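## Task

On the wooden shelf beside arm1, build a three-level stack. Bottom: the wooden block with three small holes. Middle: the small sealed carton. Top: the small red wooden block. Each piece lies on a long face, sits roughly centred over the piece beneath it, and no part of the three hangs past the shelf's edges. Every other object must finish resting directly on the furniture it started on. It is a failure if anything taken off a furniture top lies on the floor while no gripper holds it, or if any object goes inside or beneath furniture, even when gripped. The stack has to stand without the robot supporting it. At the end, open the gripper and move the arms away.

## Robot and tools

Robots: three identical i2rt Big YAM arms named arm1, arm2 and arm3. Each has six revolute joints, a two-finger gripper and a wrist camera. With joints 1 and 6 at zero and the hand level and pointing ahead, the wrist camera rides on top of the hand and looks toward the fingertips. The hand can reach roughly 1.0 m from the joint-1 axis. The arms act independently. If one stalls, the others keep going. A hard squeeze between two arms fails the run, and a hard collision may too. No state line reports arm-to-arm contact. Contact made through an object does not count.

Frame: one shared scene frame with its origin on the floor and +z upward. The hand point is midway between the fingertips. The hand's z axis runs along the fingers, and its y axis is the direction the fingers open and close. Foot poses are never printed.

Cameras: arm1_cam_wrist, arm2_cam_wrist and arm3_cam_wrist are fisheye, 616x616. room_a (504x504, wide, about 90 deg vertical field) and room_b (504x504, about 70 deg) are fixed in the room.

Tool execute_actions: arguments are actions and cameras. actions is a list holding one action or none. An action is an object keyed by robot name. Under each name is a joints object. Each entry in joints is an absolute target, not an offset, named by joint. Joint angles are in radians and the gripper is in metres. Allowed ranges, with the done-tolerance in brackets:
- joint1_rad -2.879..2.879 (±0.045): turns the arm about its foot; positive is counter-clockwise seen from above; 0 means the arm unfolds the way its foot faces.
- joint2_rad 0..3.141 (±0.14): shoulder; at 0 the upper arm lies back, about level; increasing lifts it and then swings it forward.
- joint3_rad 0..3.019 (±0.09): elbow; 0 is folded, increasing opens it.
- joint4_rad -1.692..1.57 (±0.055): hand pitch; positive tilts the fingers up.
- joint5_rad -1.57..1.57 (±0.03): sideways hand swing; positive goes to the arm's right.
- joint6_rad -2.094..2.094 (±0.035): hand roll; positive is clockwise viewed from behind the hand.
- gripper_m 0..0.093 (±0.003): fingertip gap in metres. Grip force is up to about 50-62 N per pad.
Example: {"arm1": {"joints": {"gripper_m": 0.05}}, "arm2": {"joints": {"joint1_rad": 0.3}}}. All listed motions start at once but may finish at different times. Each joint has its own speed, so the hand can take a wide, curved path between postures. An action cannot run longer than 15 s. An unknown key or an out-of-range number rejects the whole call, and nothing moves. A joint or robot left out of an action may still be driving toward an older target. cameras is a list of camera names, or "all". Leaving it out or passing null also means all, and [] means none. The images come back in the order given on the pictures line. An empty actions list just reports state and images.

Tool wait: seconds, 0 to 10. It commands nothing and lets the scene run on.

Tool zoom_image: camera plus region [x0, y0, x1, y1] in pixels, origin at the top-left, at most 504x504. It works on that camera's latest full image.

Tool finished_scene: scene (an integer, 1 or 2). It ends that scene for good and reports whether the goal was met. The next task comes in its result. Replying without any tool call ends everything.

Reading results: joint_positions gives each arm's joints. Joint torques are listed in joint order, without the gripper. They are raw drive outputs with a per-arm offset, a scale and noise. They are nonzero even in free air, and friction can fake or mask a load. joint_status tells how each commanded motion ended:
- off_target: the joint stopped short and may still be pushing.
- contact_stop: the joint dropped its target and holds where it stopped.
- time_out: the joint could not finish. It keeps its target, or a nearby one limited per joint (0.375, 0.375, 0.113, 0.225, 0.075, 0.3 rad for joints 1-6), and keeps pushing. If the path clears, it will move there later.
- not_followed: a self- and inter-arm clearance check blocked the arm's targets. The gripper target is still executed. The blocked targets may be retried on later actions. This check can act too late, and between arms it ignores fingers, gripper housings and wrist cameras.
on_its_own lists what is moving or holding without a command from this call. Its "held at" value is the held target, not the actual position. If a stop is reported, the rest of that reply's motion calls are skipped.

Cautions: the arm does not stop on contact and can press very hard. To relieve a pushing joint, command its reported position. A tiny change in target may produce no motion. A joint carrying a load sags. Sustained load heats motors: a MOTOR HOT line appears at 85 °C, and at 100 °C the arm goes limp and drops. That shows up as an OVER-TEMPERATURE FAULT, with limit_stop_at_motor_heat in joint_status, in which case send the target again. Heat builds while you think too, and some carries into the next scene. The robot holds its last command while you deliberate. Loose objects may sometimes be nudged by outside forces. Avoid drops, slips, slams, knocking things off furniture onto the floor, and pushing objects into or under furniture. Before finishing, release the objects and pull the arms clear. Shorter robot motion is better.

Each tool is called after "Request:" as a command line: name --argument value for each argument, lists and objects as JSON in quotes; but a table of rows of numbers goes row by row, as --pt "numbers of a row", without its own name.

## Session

Request:
execute_actions --actions '[]'

Scene clock: 0.00 s.
Joint torques (N m, as the arm reports them, + toward a larger angle): no reading
arm1.joint_positions: joint1_rad=+0.170 joint2_rad=+0.592 joint3_rad=+1.635 joint4_rad=-1.318 joint5_rad=-0.115 joint6_rad=-0.635 gripper_m=+0.094
arm1.joint_status: not commanded
arm1.hand: x=-1.0397 y=-0.3011 z=+1.4535 quat_wxyz=(-0.303, -0.333, -0.727, +0.519) (m; scene frame)
arm2.joint_positions: joint1_rad=-0.469 joint2_rad=+0.596 joint3_rad=+1.504 joint4_rad=-1.177 joint5_rad=+0.039 joint6_rad=-0.015 gripper_m=+0.094
arm2.joint_status: not commanded
arm2.hand: x=+0.1148 y=-0.1270 z=+1.5472 quat_wxyz=(-0.477, +0.504, -0.617, -0.370) (m; scene frame)
arm3.joint_positions: joint1_rad=-0.164 joint2_rad=+0.381 joint3_rad=+1.541 joint4_rad=-1.211 joint5_rad=+0.024 joint6_rad=-0.157 gripper_m=+0.095
arm3.joint_status: not commanded
arm3.hand: x=+1.0460 y=+0.3958 z=+1.4741 quat_wxyz=(-0.576, -0.296, -0.657, +0.385) (m; scene frame)
pictures: arm1_cam_wrist, arm2_cam_wrist, arm3_cam_wrist, room_a, room_b
Images, in order (width x height): arm1_cam_wrist 616x616, arm2_cam_wrist 616x616, arm3_cam_wrist 616x616, room_a 504x504, room_b 504x504.

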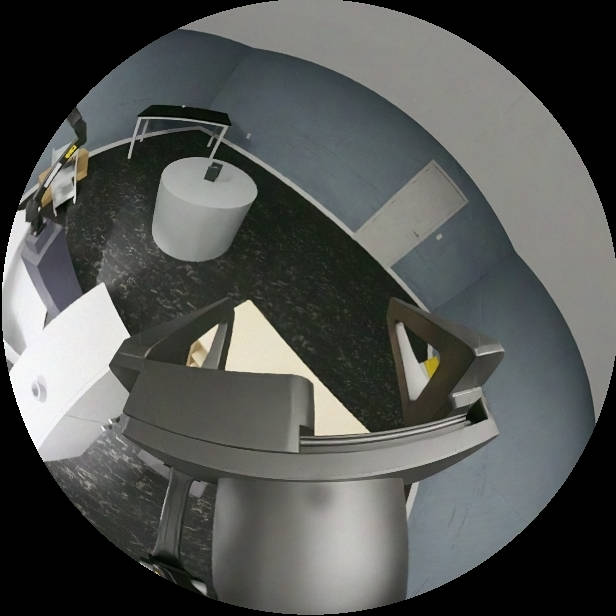

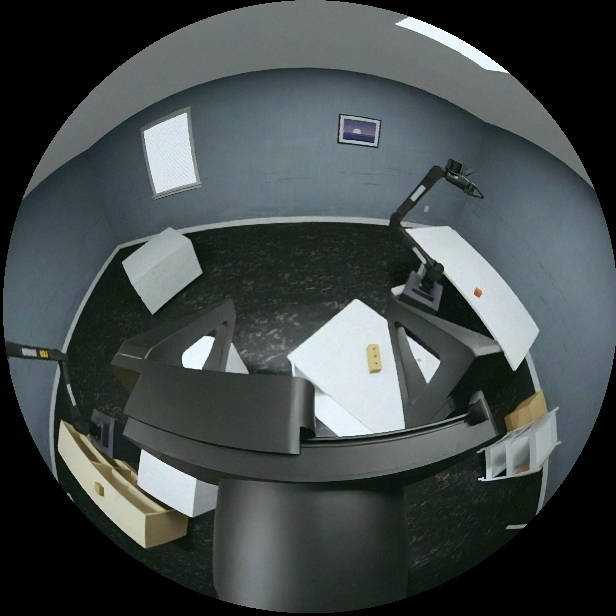

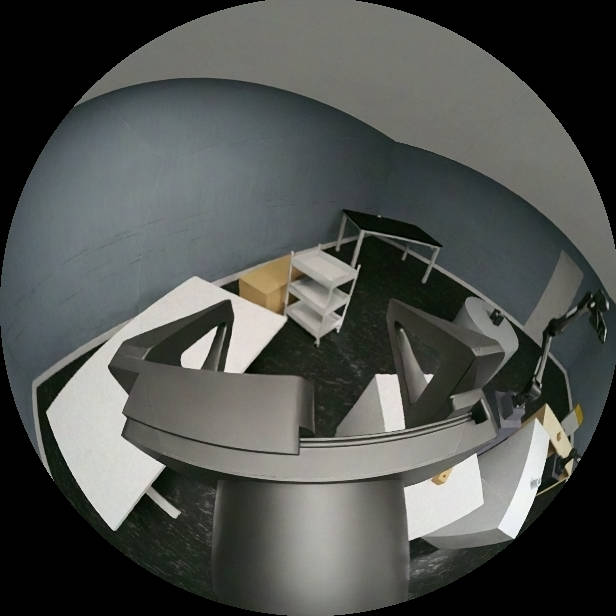

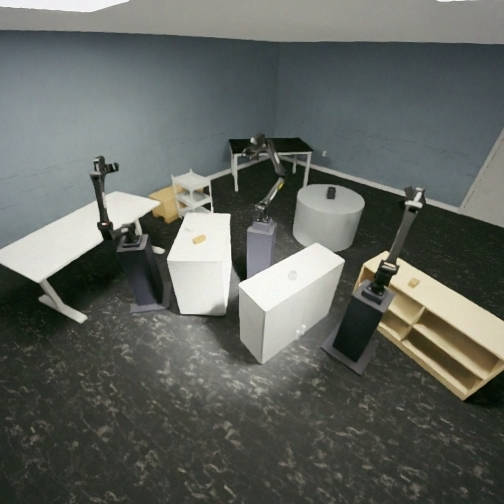

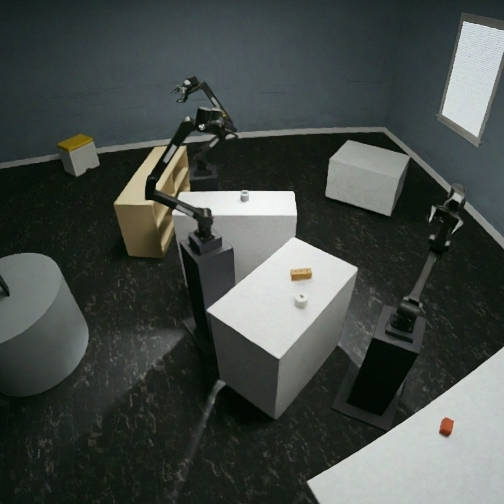

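Request:
execute_actions --actions '[{"arm1":{"joints":{"joint1_rad":-0.6,"joint2_rad":1.33,"joint3_rad":0.99,"joint4_rad":-0.585,"joint5_rad":0,"joint6_rad":0}},"arm2":{"joints":{"joint1_rad":-0.97,"joint2_rad":1.63,"joint3_rad":1.325,"joint4_rad":-0.615,"joint5_rad":0,"joint6_rad":0}},"arm3":{"joints":{"joint1_rad":0.62,"joint2_rad":1.27,"joint3_rad":1.2,"joint4_rad":-0.86,"joint5_rad":0,"joint6_rad":0}}}]'

Scene clock: 28.50 s.
Joint torques (N m, as the arm reports them, + toward a larger angle): arm1=[ 0.47 -8.4  13.91  2.31  0.02  0.03] | arm2=[  0.19 -15.01   8.17   2.45   0.03   0.17] | arm3=[ -0.39 -11.32  12.74   1.24   0.12   0.11]
arm1.joint_positions: joint1_rad=-0.607 joint2_rad=+1.331 joint3_rad=+0.961 joint4_rad=-0.603 joint5_rad=+0.000 joint6_rad=-0.008 gripper_m=+0.094
arm1.joint_status: all done
arm1.hand: x=-1.4130 y=-0.4679 z=+0.9673 quat_wxyz=(-0.105, -0.882, -0.367, +0.276) (m; scene frame)
arm2.joint_positions: joint1_rad=-0.976 joint2_rad=+1.646 joint3_rad=+1.319 joint4_rad=-0.639 joint5_rad=+0.000 joint6_rad=-0.008 gripper_m=+0.094
arm2.joint_status: all done
arm2.hand: x=+0.4623 y=+0.1335 z=+1.0883 quat_wxyz=(-0.268, +0.410, -0.863, -0.124) (m; scene frame)
arm3.joint_positions: joint1_rad=+0.624 joint2_rad=+1.275 joint3_rad=+1.186 joint4_rad=-0.875 joint5_rad=+0.000 joint6_rad=-0.011 gripper_m=+0.095
arm3.joint_status: all done
arm3.hand: x=+1.4851 y=+0.3721 z=+1.0792 quat_wxyz=(-0.298, -0.087, -0.950, +0.038) (m; scene frame)
pictures: arm1_cam_wrist, arm2_cam_wrist, arm3_cam_wrist, room_a, room_b
Images, in order (width x height): arm1_cam_wrist 616x616, arm2_cam_wrist 616x616, arm3_cam_wrist 616x616, room_a 504x504, room_b 504x504.

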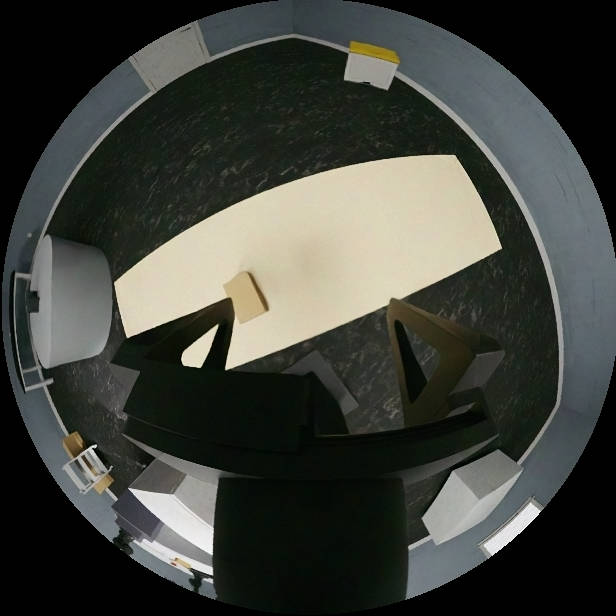

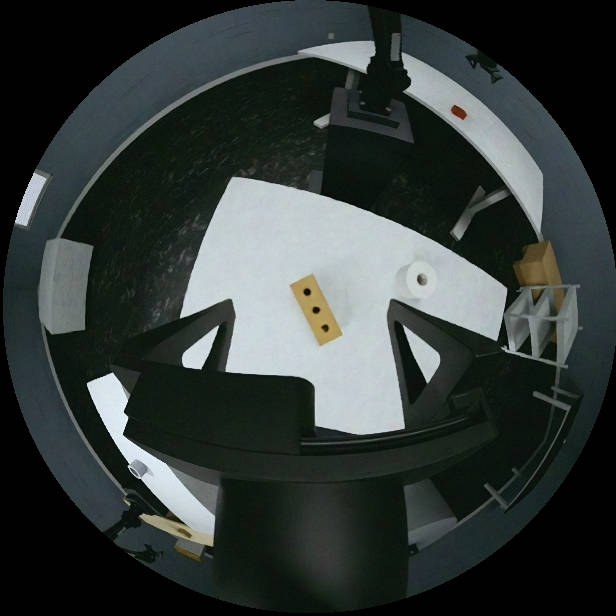

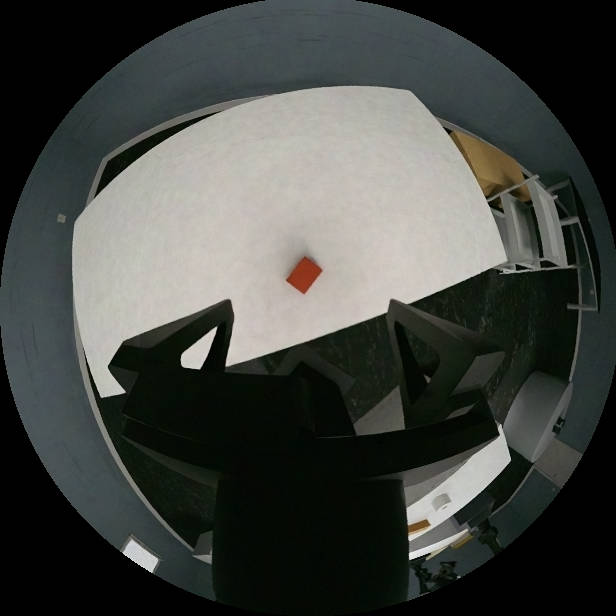

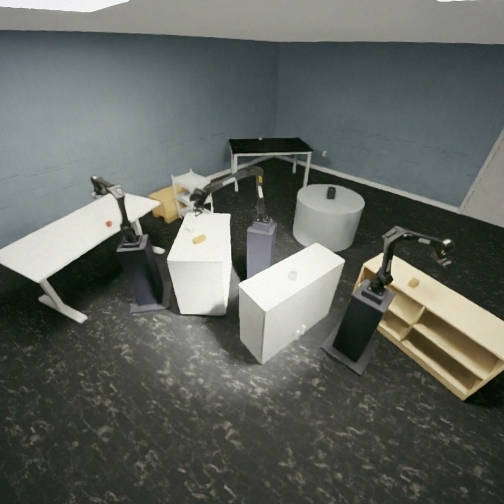

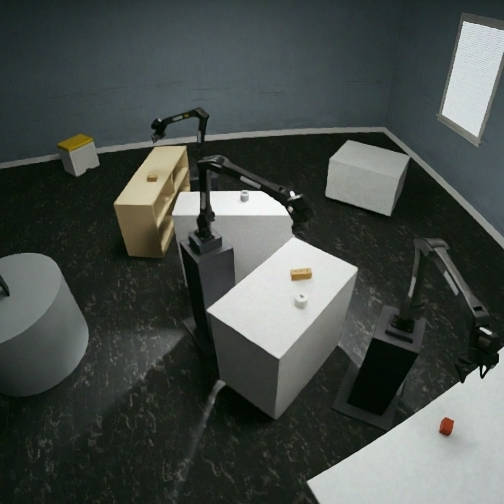

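Request:
zoom_image --camera "arm2_cam_wrist" --region '[260, 260, 380, 360]'

Request:
zoom_image --camera "arm3_cam_wrist" --region '[260, 240, 356, 320]'

Request:
zoom_image --camera "arm1_cam_wrist" --region '[200, 250, 320, 350]'

Region (260, 260, 380, 360) of arm2_cam_wrist's 616x616 image, scaled by 4.200, with more detail than that image has.

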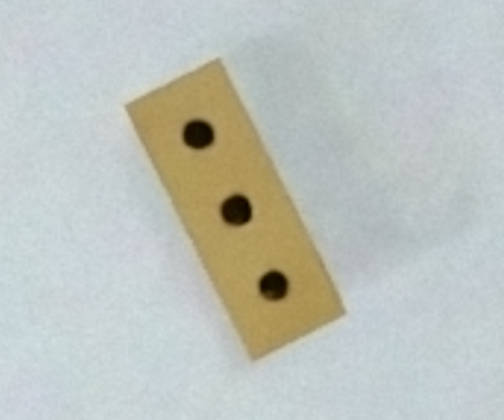

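Region (260, 240, 356, 320) of arm3_cam_wrist's 616x616 image, scaled by 5.250, with more detail than that image has.

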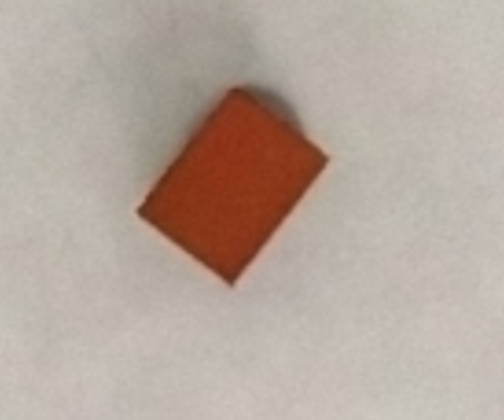

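Region (200, 250, 320, 350) of arm1_cam_wrist's 616x616 image, scaled by 4.200, with more detail than that image has.

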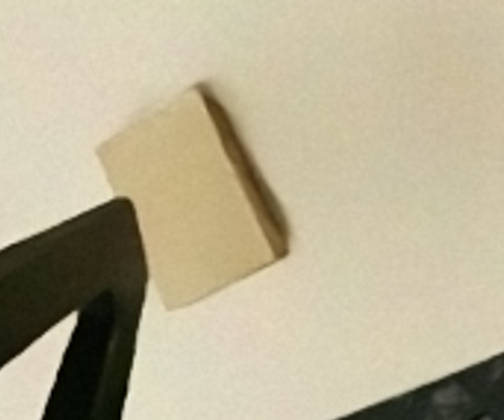

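Request:
execute_actions --actions '[{"arm1":{"joints":{"joint1_rad":-0.34,"joint2_rad":1.96,"joint3_rad":1.29,"joint4_rad":-0.87,"joint6_rad":-0.2}},"arm2":{"joints":{"joint1_rad":-1.007,"joint2_rad":2.125,"joint3_rad":1.65,"joint4_rad":-1.045,"joint6_rad":-0.49}},"arm3":{"joints":{"joint1_rad":0.66,"joint2_rad":1.915,"joint3_rad":1.44,"joint4_rad":-1.055,"joint6_rad":0.7}}}]' --cameras '["arm1_cam_wrist","arm2_cam_wrist","arm3_cam_wrist"]'

Scene clock: 59.13 s.
Joint torques (N m, as the arm reports them, + toward a larger angle): arm1=[ -1.   -15.97  10.23   0.04   0.02  -0.09] | arm2=[ -0.44 -19.63   9.73  -0.36  -0.01  -0.01] | arm3=[  0.35 -20.58  11.74  -0.44   0.19   0.11]
arm1.joint_positions: joint1_rad=-0.332 joint2_rad=+1.966 joint3_rad=+1.273 joint4_rad=-0.860 joint5_rad=+0.000 joint6_rad=-0.192 gripper_m=+0.094
arm1.joint_status: all done
arm1.hand: x=-1.3260 y=-0.5804 z=+0.7564 quat_wxyz=(+0.003, -0.813, -0.583, +0.010) (m; scene frame)
arm2.joint_positions: joint1_rad=-1.006 joint2_rad=+2.151 joint3_rad=+1.602 joint4_rad=-1.033 joint5_rad=+0.000 joint6_rad=-0.481 gripper_m=+0.094
arm2.joint_status: all done
arm2.hand: x=+0.4688 y=+0.1125 z=+0.8745 quat_wxyz=(+0.008, +0.617, -0.787, +0.002) (m; scene frame)
arm3.joint_positions: joint1_rad=+0.653 joint2_rad=+1.938 joint3_rad=+1.411 joint4_rad=-1.047 joint5_rad=+0.000 joint6_rad=+0.688 gripper_m=+0.095
arm3.joint_status: all done
arm3.hand: x=+1.5403 y=+0.3735 z=+0.8241 quat_wxyz=(-0.001, -0.416, -0.909, +0.007) (m; scene frame)
pictures: arm1_cam_wrist, arm2_cam_wrist, arm3_cam_wrist
Images, in order (width x height): arm1_cam_wrist 616x616, arm2_cam_wrist 616x616, arm3_cam_wrist 616x616.

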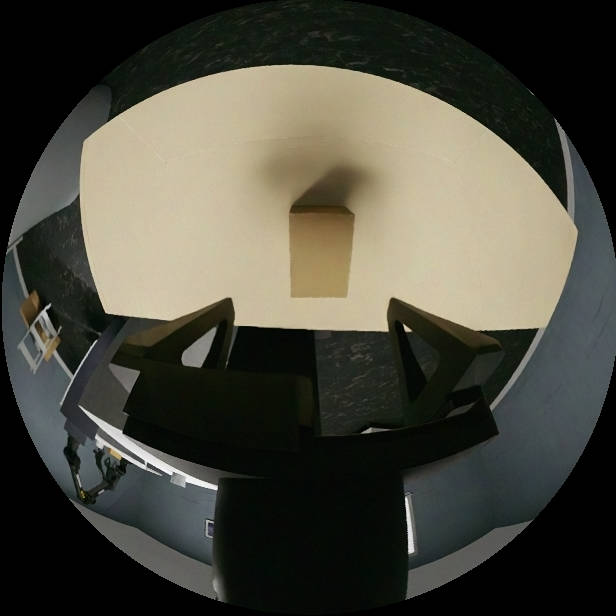

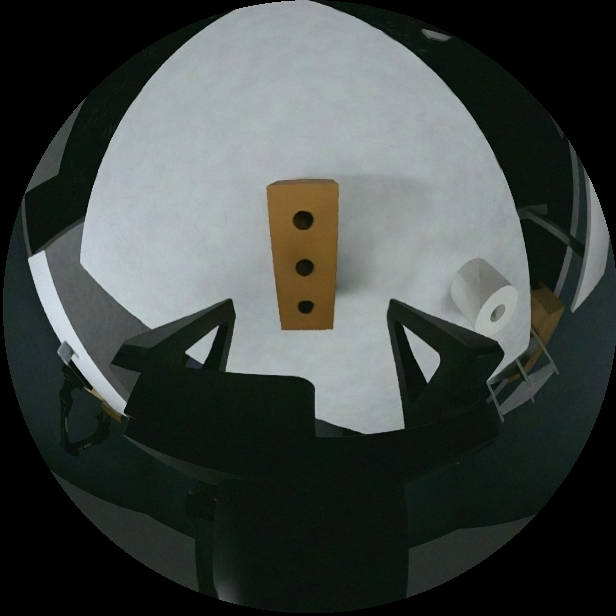

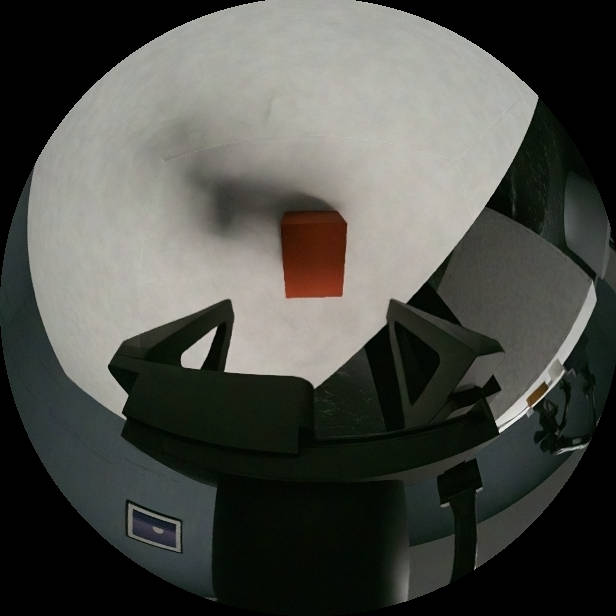

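Request:
execute_actions --actions '[{"arm1":{"joints":{"joint1_rad":1.5,"joint2_rad":1.3,"joint3_rad":1.3,"joint4_rad":-0.95,"joint6_rad":0}},"arm2":{"joints":{"joint2_rad":2.232,"joint4_rad":-0.917}},"arm3":{"joints":{"joint1_rad":0.632,"joint2_rad":2.03,"joint4_rad":-0.945}}}]' --cameras '["arm1_cam_wrist","arm2_cam_wrist","arm3_cam_wrist"]'

Scene clock: 98.30 s.
Joint torques (N m, as the arm reports them, + toward a larger angle): arm1=[-0.27 -8.27 13.14  0.9   0.02  0.04] | arm2=[ -0.44 -19.05   9.01   1.03  -0.01  -0.04] | arm3=[ -1.03 -20.05  11.16   0.18   0.19   0.11]
arm1.joint_positions: joint1_rad=+1.502 joint2_rad=+1.293 joint3_rad=+1.287 joint4_rad=-0.934 joint5_rad=+0.000 joint6_rad=-0.008 gripper_m=+0.094
arm1.joint_status: all done
arm1.hand: x=-0.5662 y=-0.2543 z=+1.0995 quat_wxyz=(-0.302, -0.119, -0.945, +0.037) (m; scene frame)
arm2.joint_positions: joint1_rad=-1.006 joint2_rad=+2.236 joint3_rad=+1.607 joint4_rad=-0.933 joint5_rad=+0.000 joint6_rad=-0.481 gripper_m=+0.094
arm2.joint_status: all done
arm2.hand: x=+0.4759 y=+0.1204 z=+0.8260 quat_wxyz=(-0.002, +0.617, -0.787, +0.001) (m; scene frame)
arm3.joint_positions: joint1_rad=+0.642 joint2_rad=+2.036 joint3_rad=+1.411 joint4_rad=-0.956 joint5_rad=+0.000 joint6_rad=+0.689 gripper_m=+0.095
arm3.joint_status: all done
arm3.hand: x=+1.5481 y=+0.3650 z=+0.7716 quat_wxyz=(+0.002, -0.422, -0.907, +0.008) (m; scene frame)
pictures: arm1_cam_wrist, arm2_cam_wrist, arm3_cam_wrist
Images, in order (width x height): arm1_cam_wrist 616x616, arm2_cam_wrist 616x616, arm3_cam_wrist 616x616.

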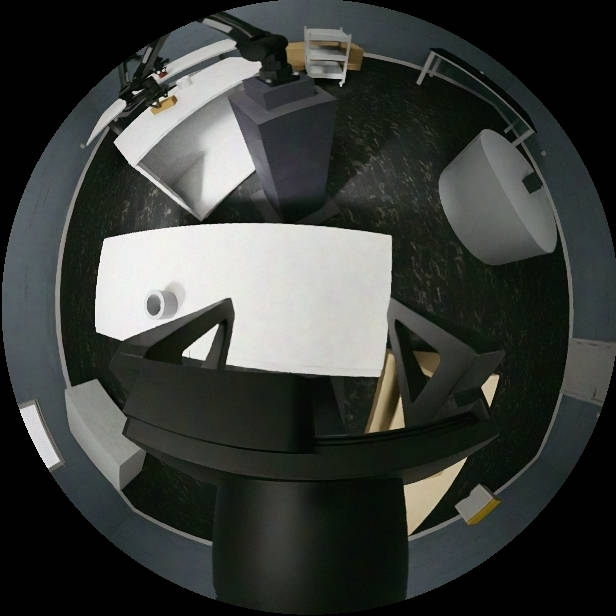

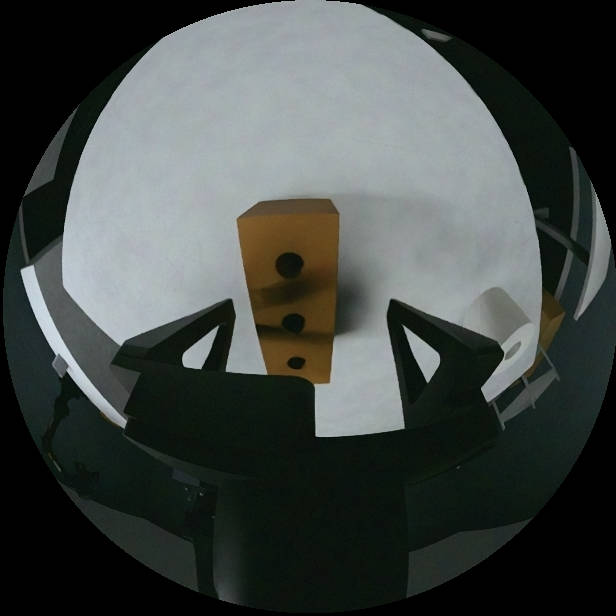

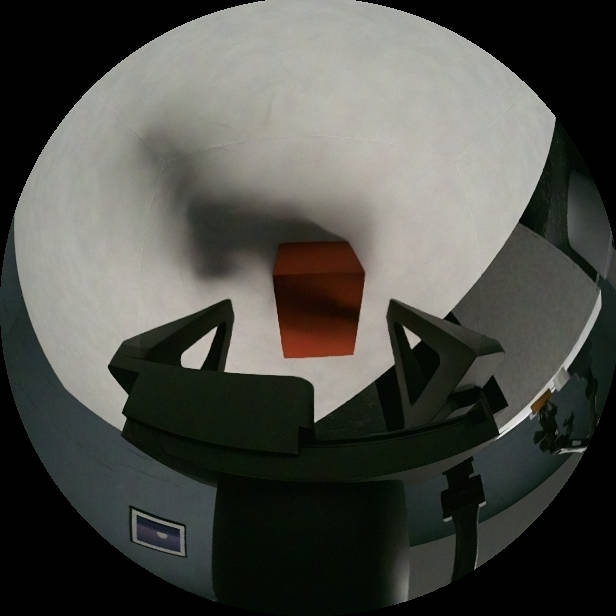

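Request:
execute_actions --actions '[{"arm1":{"joints":{"joint2_rad":1.79,"joint3_rad":1.565,"joint4_rad":-1.31}},"arm2":{"joints":{"joint3_rad":1.545,"joint4_rad":-0.865}},"arm3":{"joints":{"joint2_rad":2.075}}}]' --cameras '["arm1_cam_wrist","arm2_cam_wrist"]'

Scene clock: 120.23 s.
Joint torques (N m, as the arm reports them, + toward a larger angle): arm1=[ -0.06 -15.52  13.25  -0.1    0.02   0.04] | arm2=[ -0.57 -18.42   5.41   0.71   0.01  -0.01] | arm3=[ -1.04 -18.66  10.94   0.14   0.19   0.11]
arm1.joint_positions: joint1_rad=+1.502 joint2_rad=+1.793 joint3_rad=+1.534 joint4_rad=-1.298 joint5_rad=+0.000 joint6_rad=-0.008 gripper_m=+0.094
arm1.joint_status: all done
arm1.hand: x=-0.5352 y=-0.2615 z=+0.9278 quat_wxyz=(-0.001, -0.124, -0.992, -0.003) (m; scene frame)
arm2.joint_positions: joint1_rad=-1.006 joint2_rad=+2.235 joint3_rad=+1.546 joint4_rad=-0.879 joint5_rad=+0.000 joint6_rad=-0.481 gripper_m=+0.094
arm2.joint_status: all done
arm2.hand: x=+0.4655 y=+0.1085 z=+0.8080 quat_wxyz=(+0.001, +0.617, -0.787, +0.001) (m; scene frame)
arm3.joint_positions: joint1_rad=+0.642 joint2_rad=+2.063 joint3_rad=+1.411 joint4_rad=-0.956 joint5_rad=+0.000 joint6_rad=+0.689 gripper_m=+0.095
arm3.joint_status: all done
arm3.hand: x=+1.5436 y=+0.3656 z=+0.7571 quat_wxyz=(+0.015, -0.422, -0.907, +0.011) (m; scene frame)
pictures: arm1_cam_wrist, arm2_cam_wrist
Images, in order (width x height): arm1_cam_wrist 616x616, arm2_cam_wrist 616x616.

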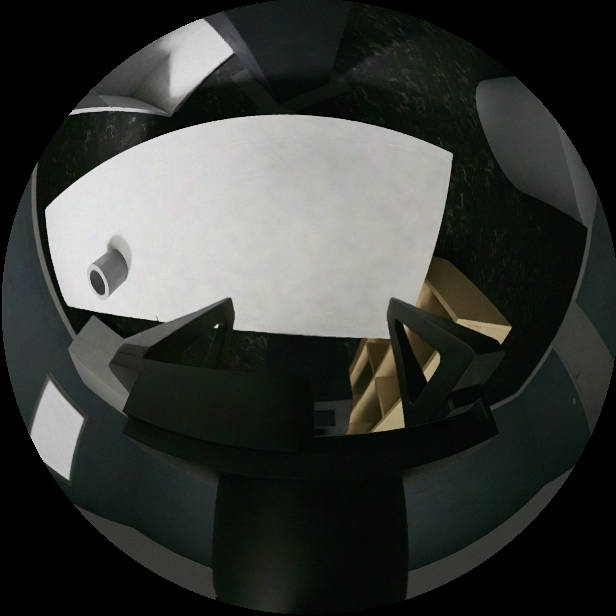

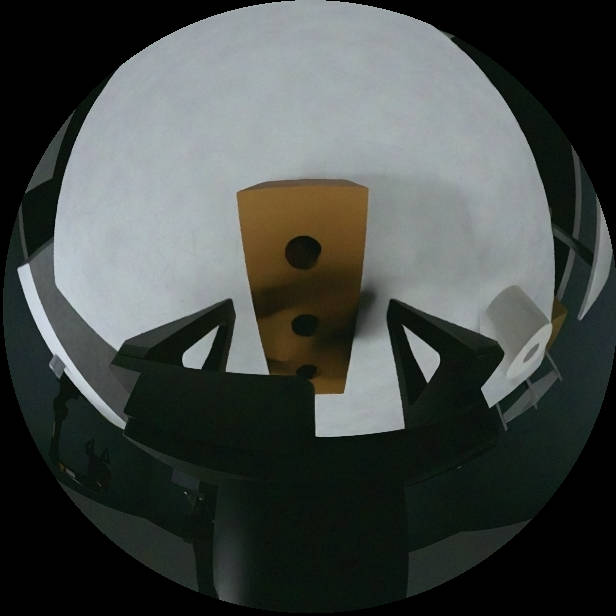

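Request:
execute_actions --actions '[{"arm1":{"joints":{"joint1_rad":0.7}},"arm2":{"joints":{"gripper_m":0.025}},"arm3":{"joints":{"gripper_m":0.02}}}]' --cameras '["arm3_cam_wrist","arm2_cam_wrist"]'

Scene clock: 129.57 s.
Joint torques (N m, as the arm reports them, + toward a larger angle): arm1=[  0.59 -15.33  13.25  -0.1   -0.06   0.02] | arm2=[ -0.49 -18.29   5.54   0.82   0.     0.02] | arm3=[ -1.03 -18.68  10.97   0.11   0.2    0.11]
arm1.joint_positions: joint1_rad=+0.693 joint2_rad=+1.793 joint3_rad=+1.534 joint4_rad=-1.298 joint5_rad=+0.002 joint6_rad=-0.005 gripper_m=+0.094
arm1.joint_status: all done
arm1.hand: x=-0.7989 y=-0.5998 z=+0.9277 quat_wxyz=(+0.001, -0.506, -0.863, +0.003) (m; scene frame)
arm2.joint_positions: joint1_rad=-1.006 joint2_rad=+2.235 joint3_rad=+1.546 joint4_rad=-0.879 joint5_rad=-0.001 joint6_rad=-0.482 gripper_m=+0.045
arm2.joint_status: gripper_m off_target (ended at +0.045, target +0.025)
arm2.hand: x=+0.4654 y=+0.1087 z=+0.8080 quat_wxyz=(+0.001, +0.617, -0.787, +0.001) (m; scene frame)
arm3.joint_positions: joint1_rad=+0.642 joint2_rad=+2.063 joint3_rad=+1.411 joint4_rad=-0.955 joint5_rad=+0.000 joint6_rad=+0.689 gripper_m=+0.045
arm3.joint_status: gripper_m off_target (ended at +0.045, target +0.020)
arm3.hand: x=+1.5438 y=+0.3655 z=+0.7571 quat_wxyz=(+0.015, -0.422, -0.906, +0.011) (m; scene frame)
pictures: arm2_cam_wrist, arm3_cam_wrist
Images, in order (width x height): arm2_cam_wrist 616x616, arm3_cam_wrist 616x616.

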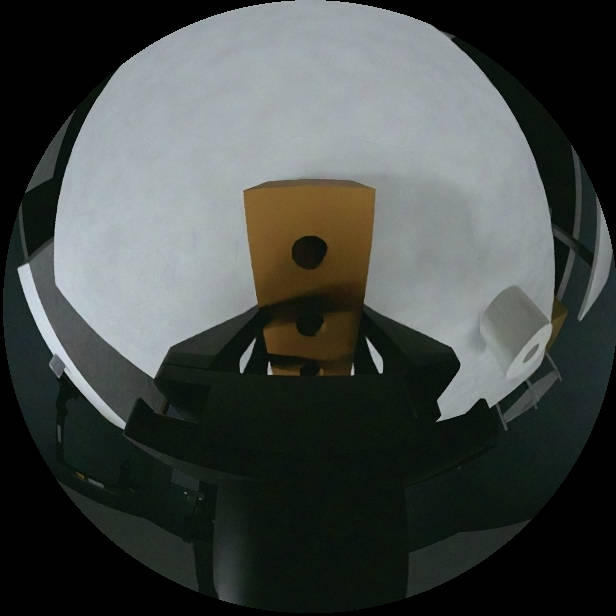

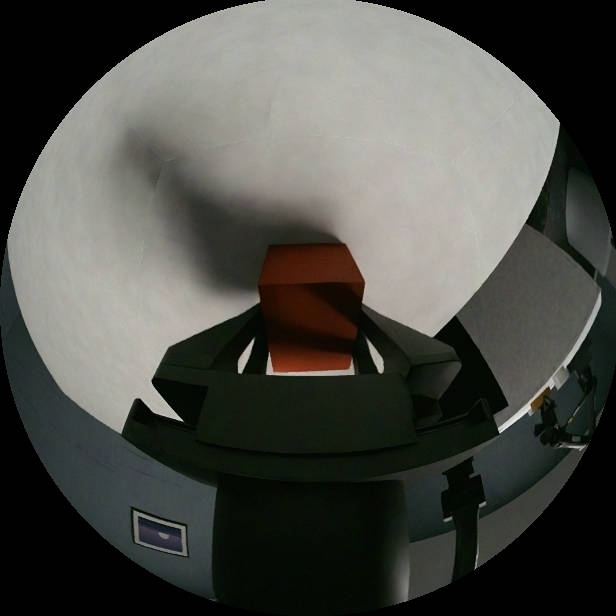

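Request:
execute_actions --actions '[{"arm2":{"joints":{"joint2_rad":2.07,"joint4_rad":-1.06}},"arm3":{"joints":{"joint2_rad":1.8,"joint3_rad":1.5,"joint4_rad":-1.25}}}]' --cameras '[]'

Scene clock: 145.40 s.
Joint torques (N m, as the arm reports them, + toward a larger angle): arm1=[  0.54 -15.32  13.26  -0.11  -0.06   0.01] | arm2=[ -0.48 -18.18   6.72  -0.51   0.01   0.  ] | arm3=[ -1.01 -16.99  12.93  -0.48   0.2    0.1 ]
arm1.joint_positions: joint1_rad=+0.693 joint2_rad=+1.793 joint3_rad=+1.534 joint4_rad=-1.298 joint5_rad=+0.002 joint6_rad=-0.005 gripper_m=+0.094
arm1.joint_status: not commanded
arm1.hand: x=-0.7989 y=-0.5998 z=+0.9277 quat_wxyz=(+0.001, -0.506, -0.863, +0.003) (m; scene frame)
arm2.joint_positions: joint1_rad=-1.006 joint2_rad=+2.076 joint3_rad=+1.539 joint4_rad=-1.046 joint5_rad=-0.001 joint6_rad=-0.482 gripper_m=+0.045
arm2.joint_status: all done
arm2.hand: x=+0.4560 y=+0.0982 z=+0.8977 quat_wxyz=(+0.009, +0.617, -0.787, +0.002) (m; scene frame)
arm3.joint_positions: joint1_rad=+0.642 joint2_rad=+1.794 joint3_rad=+1.467 joint4_rad=-1.240 joint5_rad=+0.000 joint6_rad=+0.689 gripper_m=+0.045
arm3.joint_status: all done
arm3.hand: x=+1.5237 y=+0.3716 z=+0.9189 quat_wxyz=(-0.005, -0.422, -0.907, +0.006) (m; scene frame)
pictures: none
No camera images: the call's "cameras" was empty. Leave "cameras" out to get every camera's image.

Request:
execute_actions --actions '[{"arm2":{"joints":{"joint1_rad":1.13,"joint6_rad":0}},"arm3":{"joints":{"joint1_rad":-1.72,"joint2_rad":2.025,"joint3_rad":1.8,"joint4_rad":-1.295,"joint6_rad":0}}}]' --cameras '["arm3_cam_wrist","room_a"]'

Scene clock: 157.40 s.
Joint torques (N m, as the arm reports them, + toward a larger angle): arm1=[  0.54 -15.34  13.26  -0.1   -0.06   0.02] | arm2=[ -0.67 -17.67   6.7   -0.44   0.09   0.18] | arm3=[  1.   -22.95  13.43  -0.37   0.02  -0.14]
arm1.joint_positions: joint1_rad=+0.693 joint2_rad=+1.793 joint3_rad=+1.534 joint4_rad=-1.298 joint5_rad=+0.002 joint6_rad=-0.005 gripper_m=+0.094
arm1.joint_status: not commanded
arm1.hand: x=-0.7989 y=-0.5998 z=+0.9277 quat_wxyz=(+0.001, -0.506, -0.863, +0.003) (m; scene frame)
arm2.joint_positions: joint1_rad=+1.132 joint2_rad=+2.076 joint3_rad=+1.539 joint4_rad=-1.046 joint5_rad=-0.002 joint6_rad=-0.008 gripper_m=+0.044
arm2.joint_status: all done
arm2.hand: x=-0.5166 y=-0.2527 z=+0.9017 quat_wxyz=(+0.004, +0.997, -0.073, +0.005) (m; scene frame)
arm3.joint_positions: joint1_rad=-1.727 joint2_rad=+2.049 joint3_rad=+1.764 joint4_rad=-1.289 joint5_rad=+0.002 joint6_rad=+0.012 gripper_m=+0.045
arm3.joint_status: all done
arm3.hand: x=+0.4810 y=+0.1225 z=+0.8882 quat_wxyz=(-0.005, -0.958, -0.286, +0.001) (m; scene frame)
pictures: arm3_cam_wrist, room_a
Images, in order (width x height): arm3_cam_wrist 616x616, room_a 504x504.

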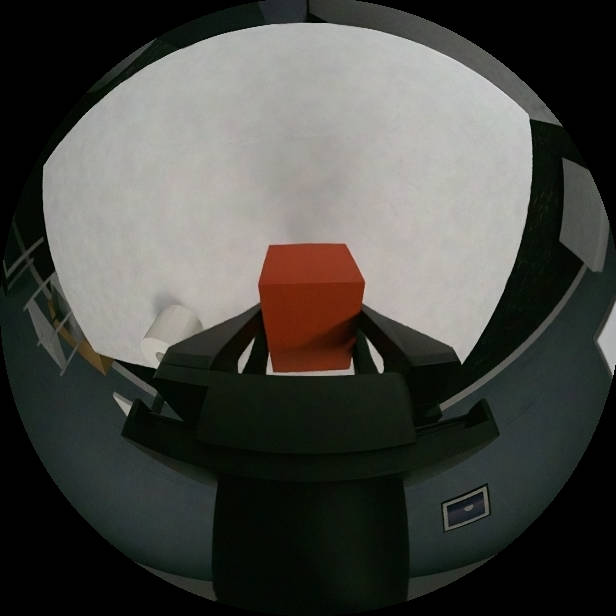

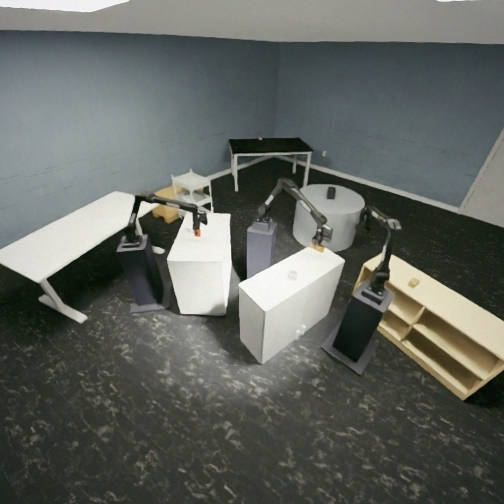

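Request:
execute_actions --actions '[{"arm2":{"joints":{"joint2_rad":2.232,"joint4_rad":-0.85}},"arm3":{"joints":{"joint2_rad":2.162,"joint4_rad":-1.175}}}]' --cameras '[]'

Scene clock: 166.53 s.
Joint torques (N m, as the arm reports them, + toward a larger angle): arm1=[  0.54 -15.37  13.24  -0.11  -0.06   0.02] | arm2=[ -0.51 -20.58   5.99   0.94   0.07   0.19] | arm3=[  0.69 -22.39  12.95   0.14   0.12  -0.13]
arm1.joint_positions: joint1_rad=+0.693 joint2_rad=+1.793 joint3_rad=+1.534 joint4_rad=-1.298 joint5_rad=+0.002 joint6_rad=-0.005 gripper_m=+0.094
arm1.joint_status: not commanded
arm1.hand: x=-0.7989 y=-0.5998 z=+0.9277 quat_wxyz=(+0.001, -0.506, -0.863, +0.003) (m; scene frame)
arm2.joint_positions: joint1_rad=+1.132 joint2_rad=+2.265 joint3_rad=+1.539 joint4_rad=-0.865 joint5_rad=-0.002 joint6_rad=-0.008 gripper_m=+0.044
arm2.joint_status: all done
arm2.hand: x=-0.5236 y=-0.2522 z=+0.7924 quat_wxyz=(+0.004, +0.997, -0.073, +0.010) (m; scene frame)
arm3.joint_positions: joint1_rad=-1.725 joint2_rad=+2.166 joint3_rad=+1.764 joint4_rad=-1.184 joint5_rad=+0.000 joint6_rad=+0.011 gripper_m=+0.045
arm3.joint_status: all done
arm3.hand: x=+0.4685 y=+0.1107 z=+0.8175 quat_wxyz=(-0.005, -0.958, -0.287, -0.005) (m; scene frame)
pictures: none
No camera images: the call's "cameras" was empty. Leave "cameras" out to get every camera's image.

Request:
execute_actions --actions '[{"arm2":{"joints":{"joint2_rad":2.295}},"arm3":{"joints":{"joint2_rad":2.2}}}]' --cameras '["arm2_cam_wrist"]'

Scene clock: 170.40 s.
Joint torques (N m, as the arm reports them, + toward a larger angle): arm1=[  0.57 -15.37  13.25  -0.11  -0.06   0.01] | arm2=[  0.22 -17.13   5.92   0.98   0.14   0.18] | arm3=[  0.71 -19.53  12.94   0.13   0.12  -0.14]
arm1.joint_positions: joint1_rad=+0.693 joint2_rad=+1.793 joint3_rad=+1.534 joint4_rad=-1.298 joint5_rad=+0.002 joint6_rad=-0.005 gripper_m=+0.094
arm1.joint_status: not commanded
arm1.hand: x=-0.7989 y=-0.5998 z=+0.9277 quat_wxyz=(+0.001, -0.506, -0.863, +0.003) (m; scene frame)
arm2.joint_positions: joint1_rad=+1.132 joint2_rad=+2.271 joint3_rad=+1.539 joint4_rad=-0.865 joint5_rad=-0.002 joint6_rad=-0.008 gripper_m=+0.044
arm2.joint_status: all done
arm2.hand: x=-0.5224 y=-0.2524 z=+0.7893 quat_wxyz=(+0.004, +0.997, -0.073, +0.012) (m; scene frame)
arm3.joint_positions: joint1_rad=-1.725 joint2_rad=+2.166 joint3_rad=+1.764 joint4_rad=-1.184 joint5_rad=+0.000 joint6_rad=+0.011 gripper_m=+0.045
arm3.joint_status: all done
arm3.hand: x=+0.4685 y=+0.1108 z=+0.8173 quat_wxyz=(-0.005, -0.958, -0.287, -0.005) (m; scene frame)
pictures: arm2_cam_wrist
Images, in order (width x height): arm2_cam_wrist 616x616.

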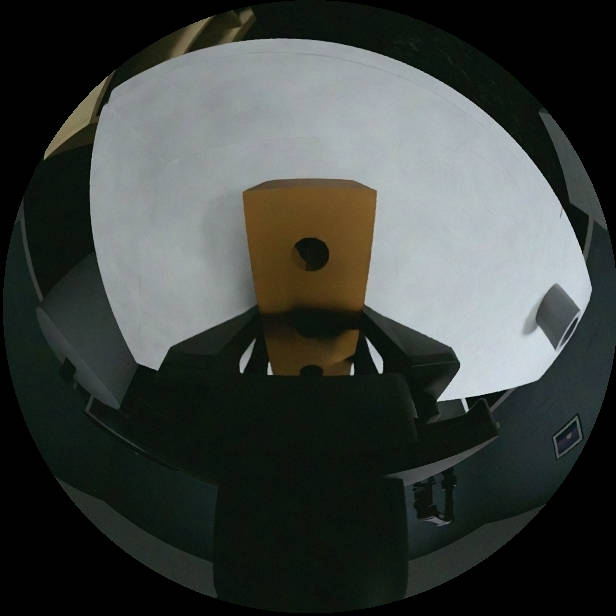

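Request:
execute_actions --actions '[{"arm2":{"joints":{"joint2_rad":2.265,"gripper_m":0.093}},"arm3":{"joints":{"joint2_rad":2.225}}}]' --cameras '["arm2_cam_wrist"]'

Scene clock: 178.13 s.
Joint torques (N m, as the arm reports them, + toward a larger angle): arm1=[  0.56 -15.34  13.26  -0.1   -0.06   0.02] | arm2=[ -0.52 -18.99   5.9    0.89   0.1    0.18] | arm3=[  0.72 -17.72  12.95   0.14   0.12  -0.14]
arm1.joint_positions: joint1_rad=+0.693 joint2_rad=+1.793 joint3_rad=+1.534 joint4_rad=-1.298 joint5_rad=+0.002 joint6_rad=-0.005 gripper_m=+0.094
arm1.joint_status: not commanded
arm1.hand: x=-0.7989 y=-0.5998 z=+0.9277 quat_wxyz=(+0.001, -0.506, -0.863, +0.003) (m; scene frame)
arm2.joint_positions: joint1_rad=+1.132 joint2_rad=+2.271 joint3_rad=+1.539 joint4_rad=-0.865 joint5_rad=-0.002 joint6_rad=-0.008 gripper_m=+0.093
arm2.joint_status: all done
arm2.hand: x=-0.5224 y=-0.2524 z=+0.7893 quat_wxyz=(+0.004, +0.997, -0.074, +0.012) (m; scene frame)
arm3.joint_positions: joint1_rad=-1.725 joint2_rad=+2.167 joint3_rad=+1.764 joint4_rad=-1.184 joint5_rad=+0.000 joint6_rad=+0.011 gripper_m=+0.045
arm3.joint_status: all done
arm3.hand: x=+0.4686 y=+0.1108 z=+0.8166 quat_wxyz=(-0.005, -0.958, -0.287, -0.005) (m; scene frame)
pictures: arm2_cam_wrist
Images, in order (width x height): arm2_cam_wrist 616x616.

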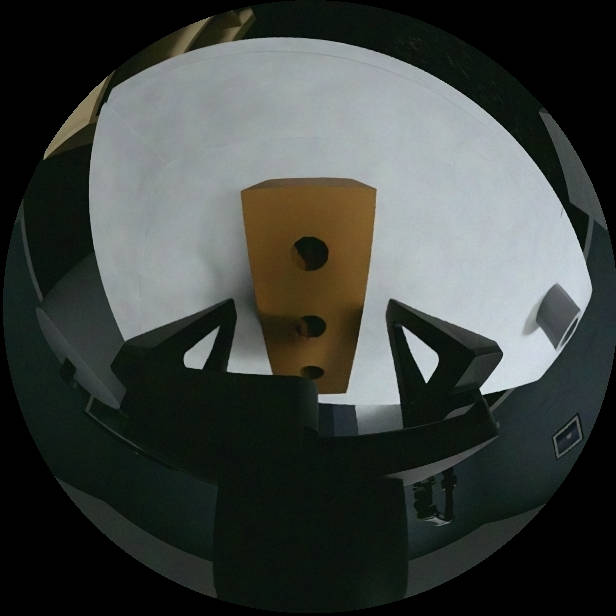

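Request:
execute_actions --actions '[{"arm2":{"joints":{"joint2_rad":2.02,"joint4_rad":-1.1}},"arm3":{"joints":{"joint2_rad":2.16,"gripper_m":0.093}}}]' --cameras '[]'

Request:
execute_actions --actions '[{"arm1":{"joints":{"joint1_rad":1.555,"joint2_rad":1.83,"joint3_rad":1.47,"joint4_rad":-1.19,"joint6_rad":-0.065}},"arm2":{"joints":{"joint1_rad":-0.2,"joint6_rad":0.27}},"arm3":{"joints":{"joint2_rad":1.6,"joint4_rad":-1.5}}}]' --cameras '["arm1_cam_wrist","room_a"]'

Scene clock: 188.80 s.
Joint torques (N m, as the arm reports them, + toward a larger angle): arm1=[  0.57 -15.36  13.25  -0.1   -0.06   0.01] | arm2=[ -0.29 -15.91   7.12  -0.39   0.09   0.15] | arm3=[  0.71 -22.77  12.95   0.1    0.12  -0.13]
arm1.joint_positions: joint1_rad=+0.693 joint2_rad=+1.793 joint3_rad=+1.534 joint4_rad=-1.298 joint5_rad=+0.002 joint6_rad=-0.005 gripper_m=+0.094
arm1.joint_status: not commanded
arm1.hand: x=-0.7989 y=-0.5998 z=+0.9277 quat_wxyz=(+0.001, -0.506, -0.863, +0.003) (m; scene frame)
arm2.joint_positions: joint1_rad=+1.132 joint2_rad=+2.011 joint3_rad=+1.539 joint4_rad=-1.085 joint5_rad=-0.002 joint6_rad=-0.008 gripper_m=+0.093
arm2.joint_status: all done
arm2.hand: x=-0.5149 y=-0.2528 z=+0.9386 quat_wxyz=(+0.003, +0.997, -0.074, -0.008) (m; scene frame)
arm3.joint_positions: joint1_rad=-1.725 joint2_rad=+2.167 joint3_rad=+1.764 joint4_rad=-1.184 joint5_rad=+0.000 joint6_rad=+0.010 gripper_m=+0.093
arm3.joint_status: all done
arm3.hand: x=+0.4686 y=+0.1108 z=+0.8163 quat_wxyz=(-0.005, -0.958, -0.287, -0.005) (m; scene frame)
pictures: none
No camera images: the call's "cameras" was empty. Leave "cameras" out to get every camera's image.

Scene clock: 190.67 s.
Joint torques (N m, as the arm reports them, + toward a larger angle): arm1=[ -0.5  -14.32   9.96   0.73   0.08  -0.07] | arm2=[  0.31 -16.44   7.07  -0.54   0.     0.18] | arm3=[  0.68 -16.42  12.36  -0.05   0.11  -0.13]
arm1.joint_positions: joint1_rad=+1.563 joint2_rad=+1.819 joint3_rad=+1.475 joint4_rad=-1.196 joint5_rad=-0.002 joint6_rad=-0.059 gripper_m=+0.094
arm1.joint_status: all done
arm1.hand: x=-0.5245 y=-0.2293 z=+0.8933 quat_wxyz=(-0.010, -0.068, -0.998, -0.003) (m; scene frame)
arm2.joint_positions: joint1_rad=-0.206 joint2_rad=+2.011 joint3_rad=+1.539 joint4_rad=-1.085 joint5_rad=+0.001 joint6_rad=+0.262 gripper_m=+0.093
arm2.joint_status: all done
arm2.hand: x=+0.0214 y=+0.2424 z=+0.9346 quat_wxyz=(-0.002, +0.639, -0.770, -0.004) (m; scene frame)
arm3.joint_positions: joint1_rad=-1.725 joint2_rad=+1.609 joint3_rad=+1.783 joint4_rad=-1.491 joint5_rad=+0.000 joint6_rad=+0.010 gripper_m=+0.093
arm3.joint_status: all done
arm3.hand: x=+0.5483 y=+0.1692 z=+1.1402 quat_wxyz=(-0.045, -0.950, -0.284, +0.123) (m; scene frame)
pictures: arm1_cam_wrist, room_a
Images, in order (width x height): arm1_cam_wrist 616x616, room_a 504x504.

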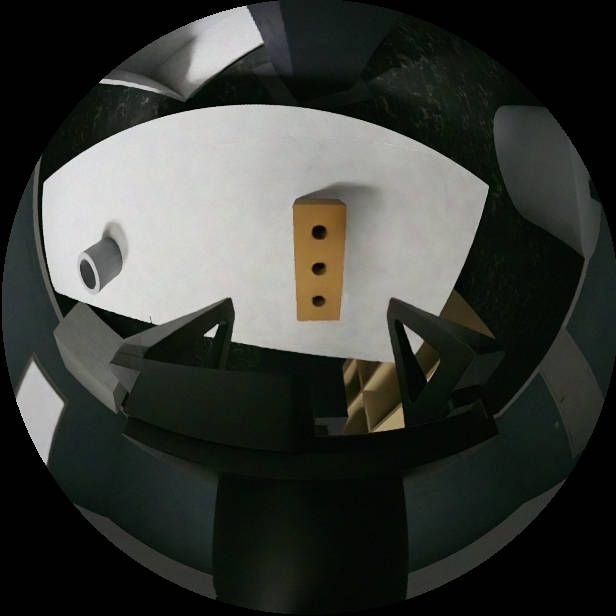

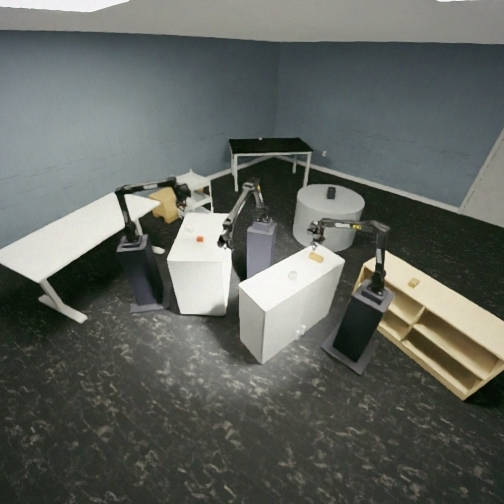

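Request:
execute_actions --actions '[{"arm1":{"joints":{"joint1_rad":1.538,"joint2_rad":1.93,"joint3_rad":1.35,"joint4_rad":-0.97}},"arm2":{"joints":{"joint1_rad":-1.012,"joint2_rad":2.135,"joint3_rad":1.635,"joint4_rad":-1.02}},"arm3":{"joints":{"joint1_rad":-0.6,"joint2_rad":1.2,"joint3_rad":1.3}}}]' --cameras '["arm1_cam_wrist","arm2_cam_wrist"]'

Scene clock: 204.20 s.
Joint torques (N m, as the arm reports them, + toward a larger angle): arm1=[ -0.47 -15.76  10.11   0.97   0.08  -0.07] | arm2=[ -0.94 -18.6    8.9    0.66  -0.03   0.14] | arm3=[ 0.13 -8.98 10.24 -0.11  0.14 -0.13]
arm1.joint_positions: joint1_rad=+1.546 joint2_rad=+1.935 joint3_rad=+1.338 joint4_rad=-0.984 joint5_rad=-0.002 joint6_rad=-0.059 gripper_m=+0.094
arm1.joint_status: all done
arm1.hand: x=-0.5413 y=-0.2348 z=+0.7869 quat_wxyz=(+0.010, -0.077, -0.997, -0.005) (m; scene frame)
arm2.joint_positions: joint1_rad=-1.006 joint2_rad=+2.147 joint3_rad=+1.598 joint4_rad=-1.028 joint5_rad=+0.001 joint6_rad=+0.264 gripper_m=+0.093
arm2.joint_status: all done
arm2.hand: x=+0.4695 y=+0.1125 z=+0.8759 quat_wxyz=(+0.004, +0.288, -0.958, +0.004) (m; scene frame)
arm3.joint_positions: joint1_rad=-0.602 joint2_rad=+1.198 joint3_rad=+1.306 joint4_rad=-1.492 joint5_rad=+0.000 joint6_rad=+0.010 gripper_m=+0.093
arm3.joint_status: all done
arm3.hand: x=+1.0514 y=+0.1028 z=+1.1138 quat_wxyz=(-0.075, -0.654, -0.750, +0.066) (m; scene frame)
pictures: arm1_cam_wrist, arm2_cam_wrist
Images, in order (width x height): arm1_cam_wrist 616x616, arm2_cam_wrist 616x616.

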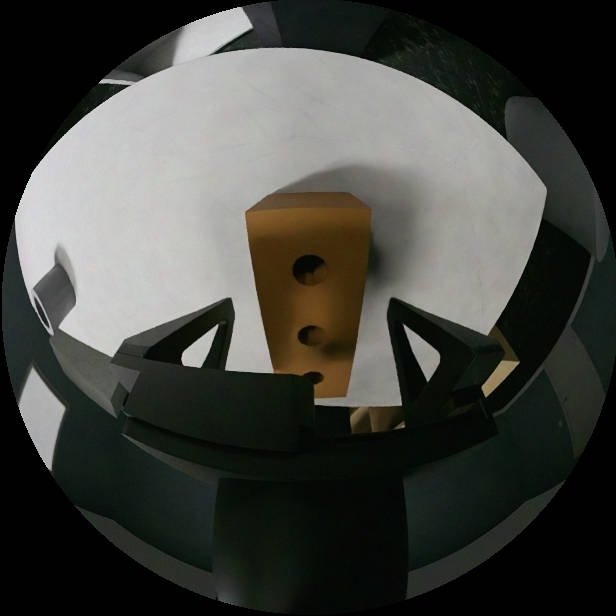

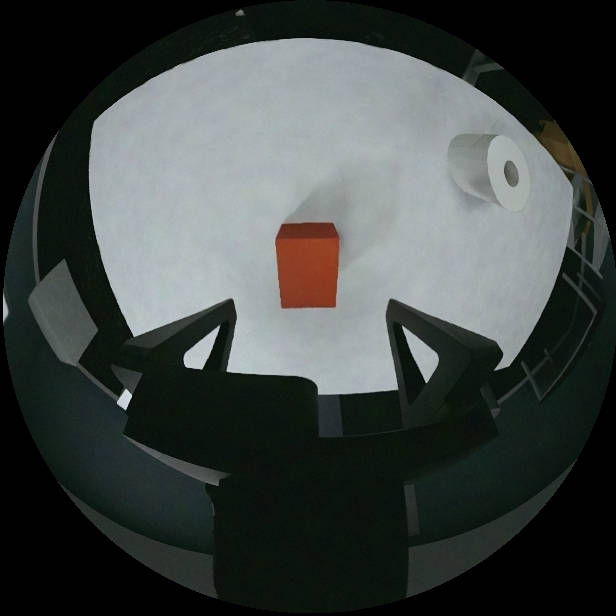

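Request:
execute_actions --actions '[{"arm1":{"joints":{"gripper_m":0.025}},"arm2":{"joints":{"joint2_rad":2.232,"joint3_rad":1.548,"joint4_rad":-0.865}}}]' --cameras '["arm2_cam_wrist"]'

Scene clock: 211.53 s.
Joint torques (N m, as the arm reports them, + toward a larger angle): arm1=[ -0.44 -15.93  10.13   0.93   0.05  -0.07] | arm2=[ -0.28 -19.01   5.63   0.97  -0.03   0.19] | arm3=[ 0.22 -8.99 10.25 -0.11  0.14 -0.12]
arm1.joint_positions: joint1_rad=+1.546 joint2_rad=+1.935 joint3_rad=+1.338 joint4_rad=-0.983 joint5_rad=-0.001 joint6_rad=-0.059 gripper_m=+0.045
arm1.joint_status: gripper_m off_target (ended at +0.045, target +0.025)
arm1.hand: x=-0.5411 y=-0.2350 z=+0.7869 quat_wxyz=(+0.010, -0.077, -0.997, -0.005) (m; scene frame)
arm2.joint_positions: joint1_rad=-1.006 joint2_rad=+2.242 joint3_rad=+1.548 joint4_rad=-0.881 joint5_rad=+0.001 joint6_rad=+0.264 gripper_m=+0.093
arm2.joint_status: all done
arm2.hand: x=+0.4650 y=+0.1072 z=+0.8045 quat_wxyz=(+0.004, +0.288, -0.958, +0.004) (m; scene frame)
arm3.joint_positions: joint1_rad=-0.602 joint2_rad=+1.198 joint3_rad=+1.306 joint4_rad=-1.492 joint5_rad=+0.000 joint6_rad=+0.010 gripper_m=+0.093
arm3.joint_status: not commanded
arm3.hand: x=+1.0514 y=+0.1028 z=+1.1138 quat_wxyz=(-0.075, -0.654, -0.750, +0.066) (m; scene frame)
pictures: arm2_cam_wrist
Images, in order (width x height): arm2_cam_wrist 616x616.

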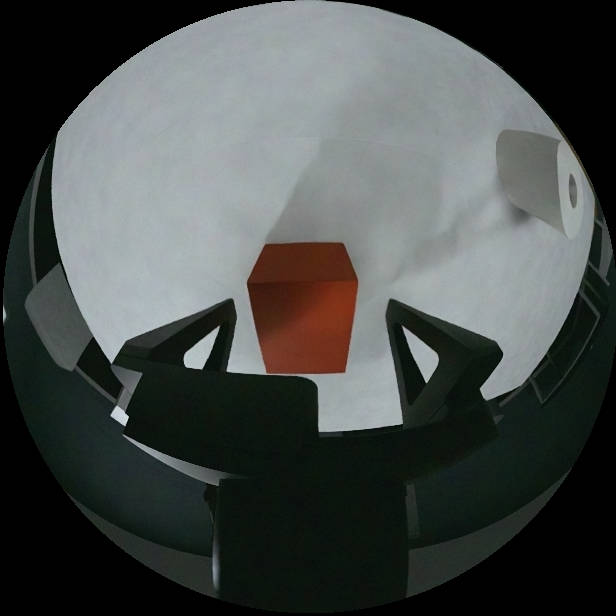

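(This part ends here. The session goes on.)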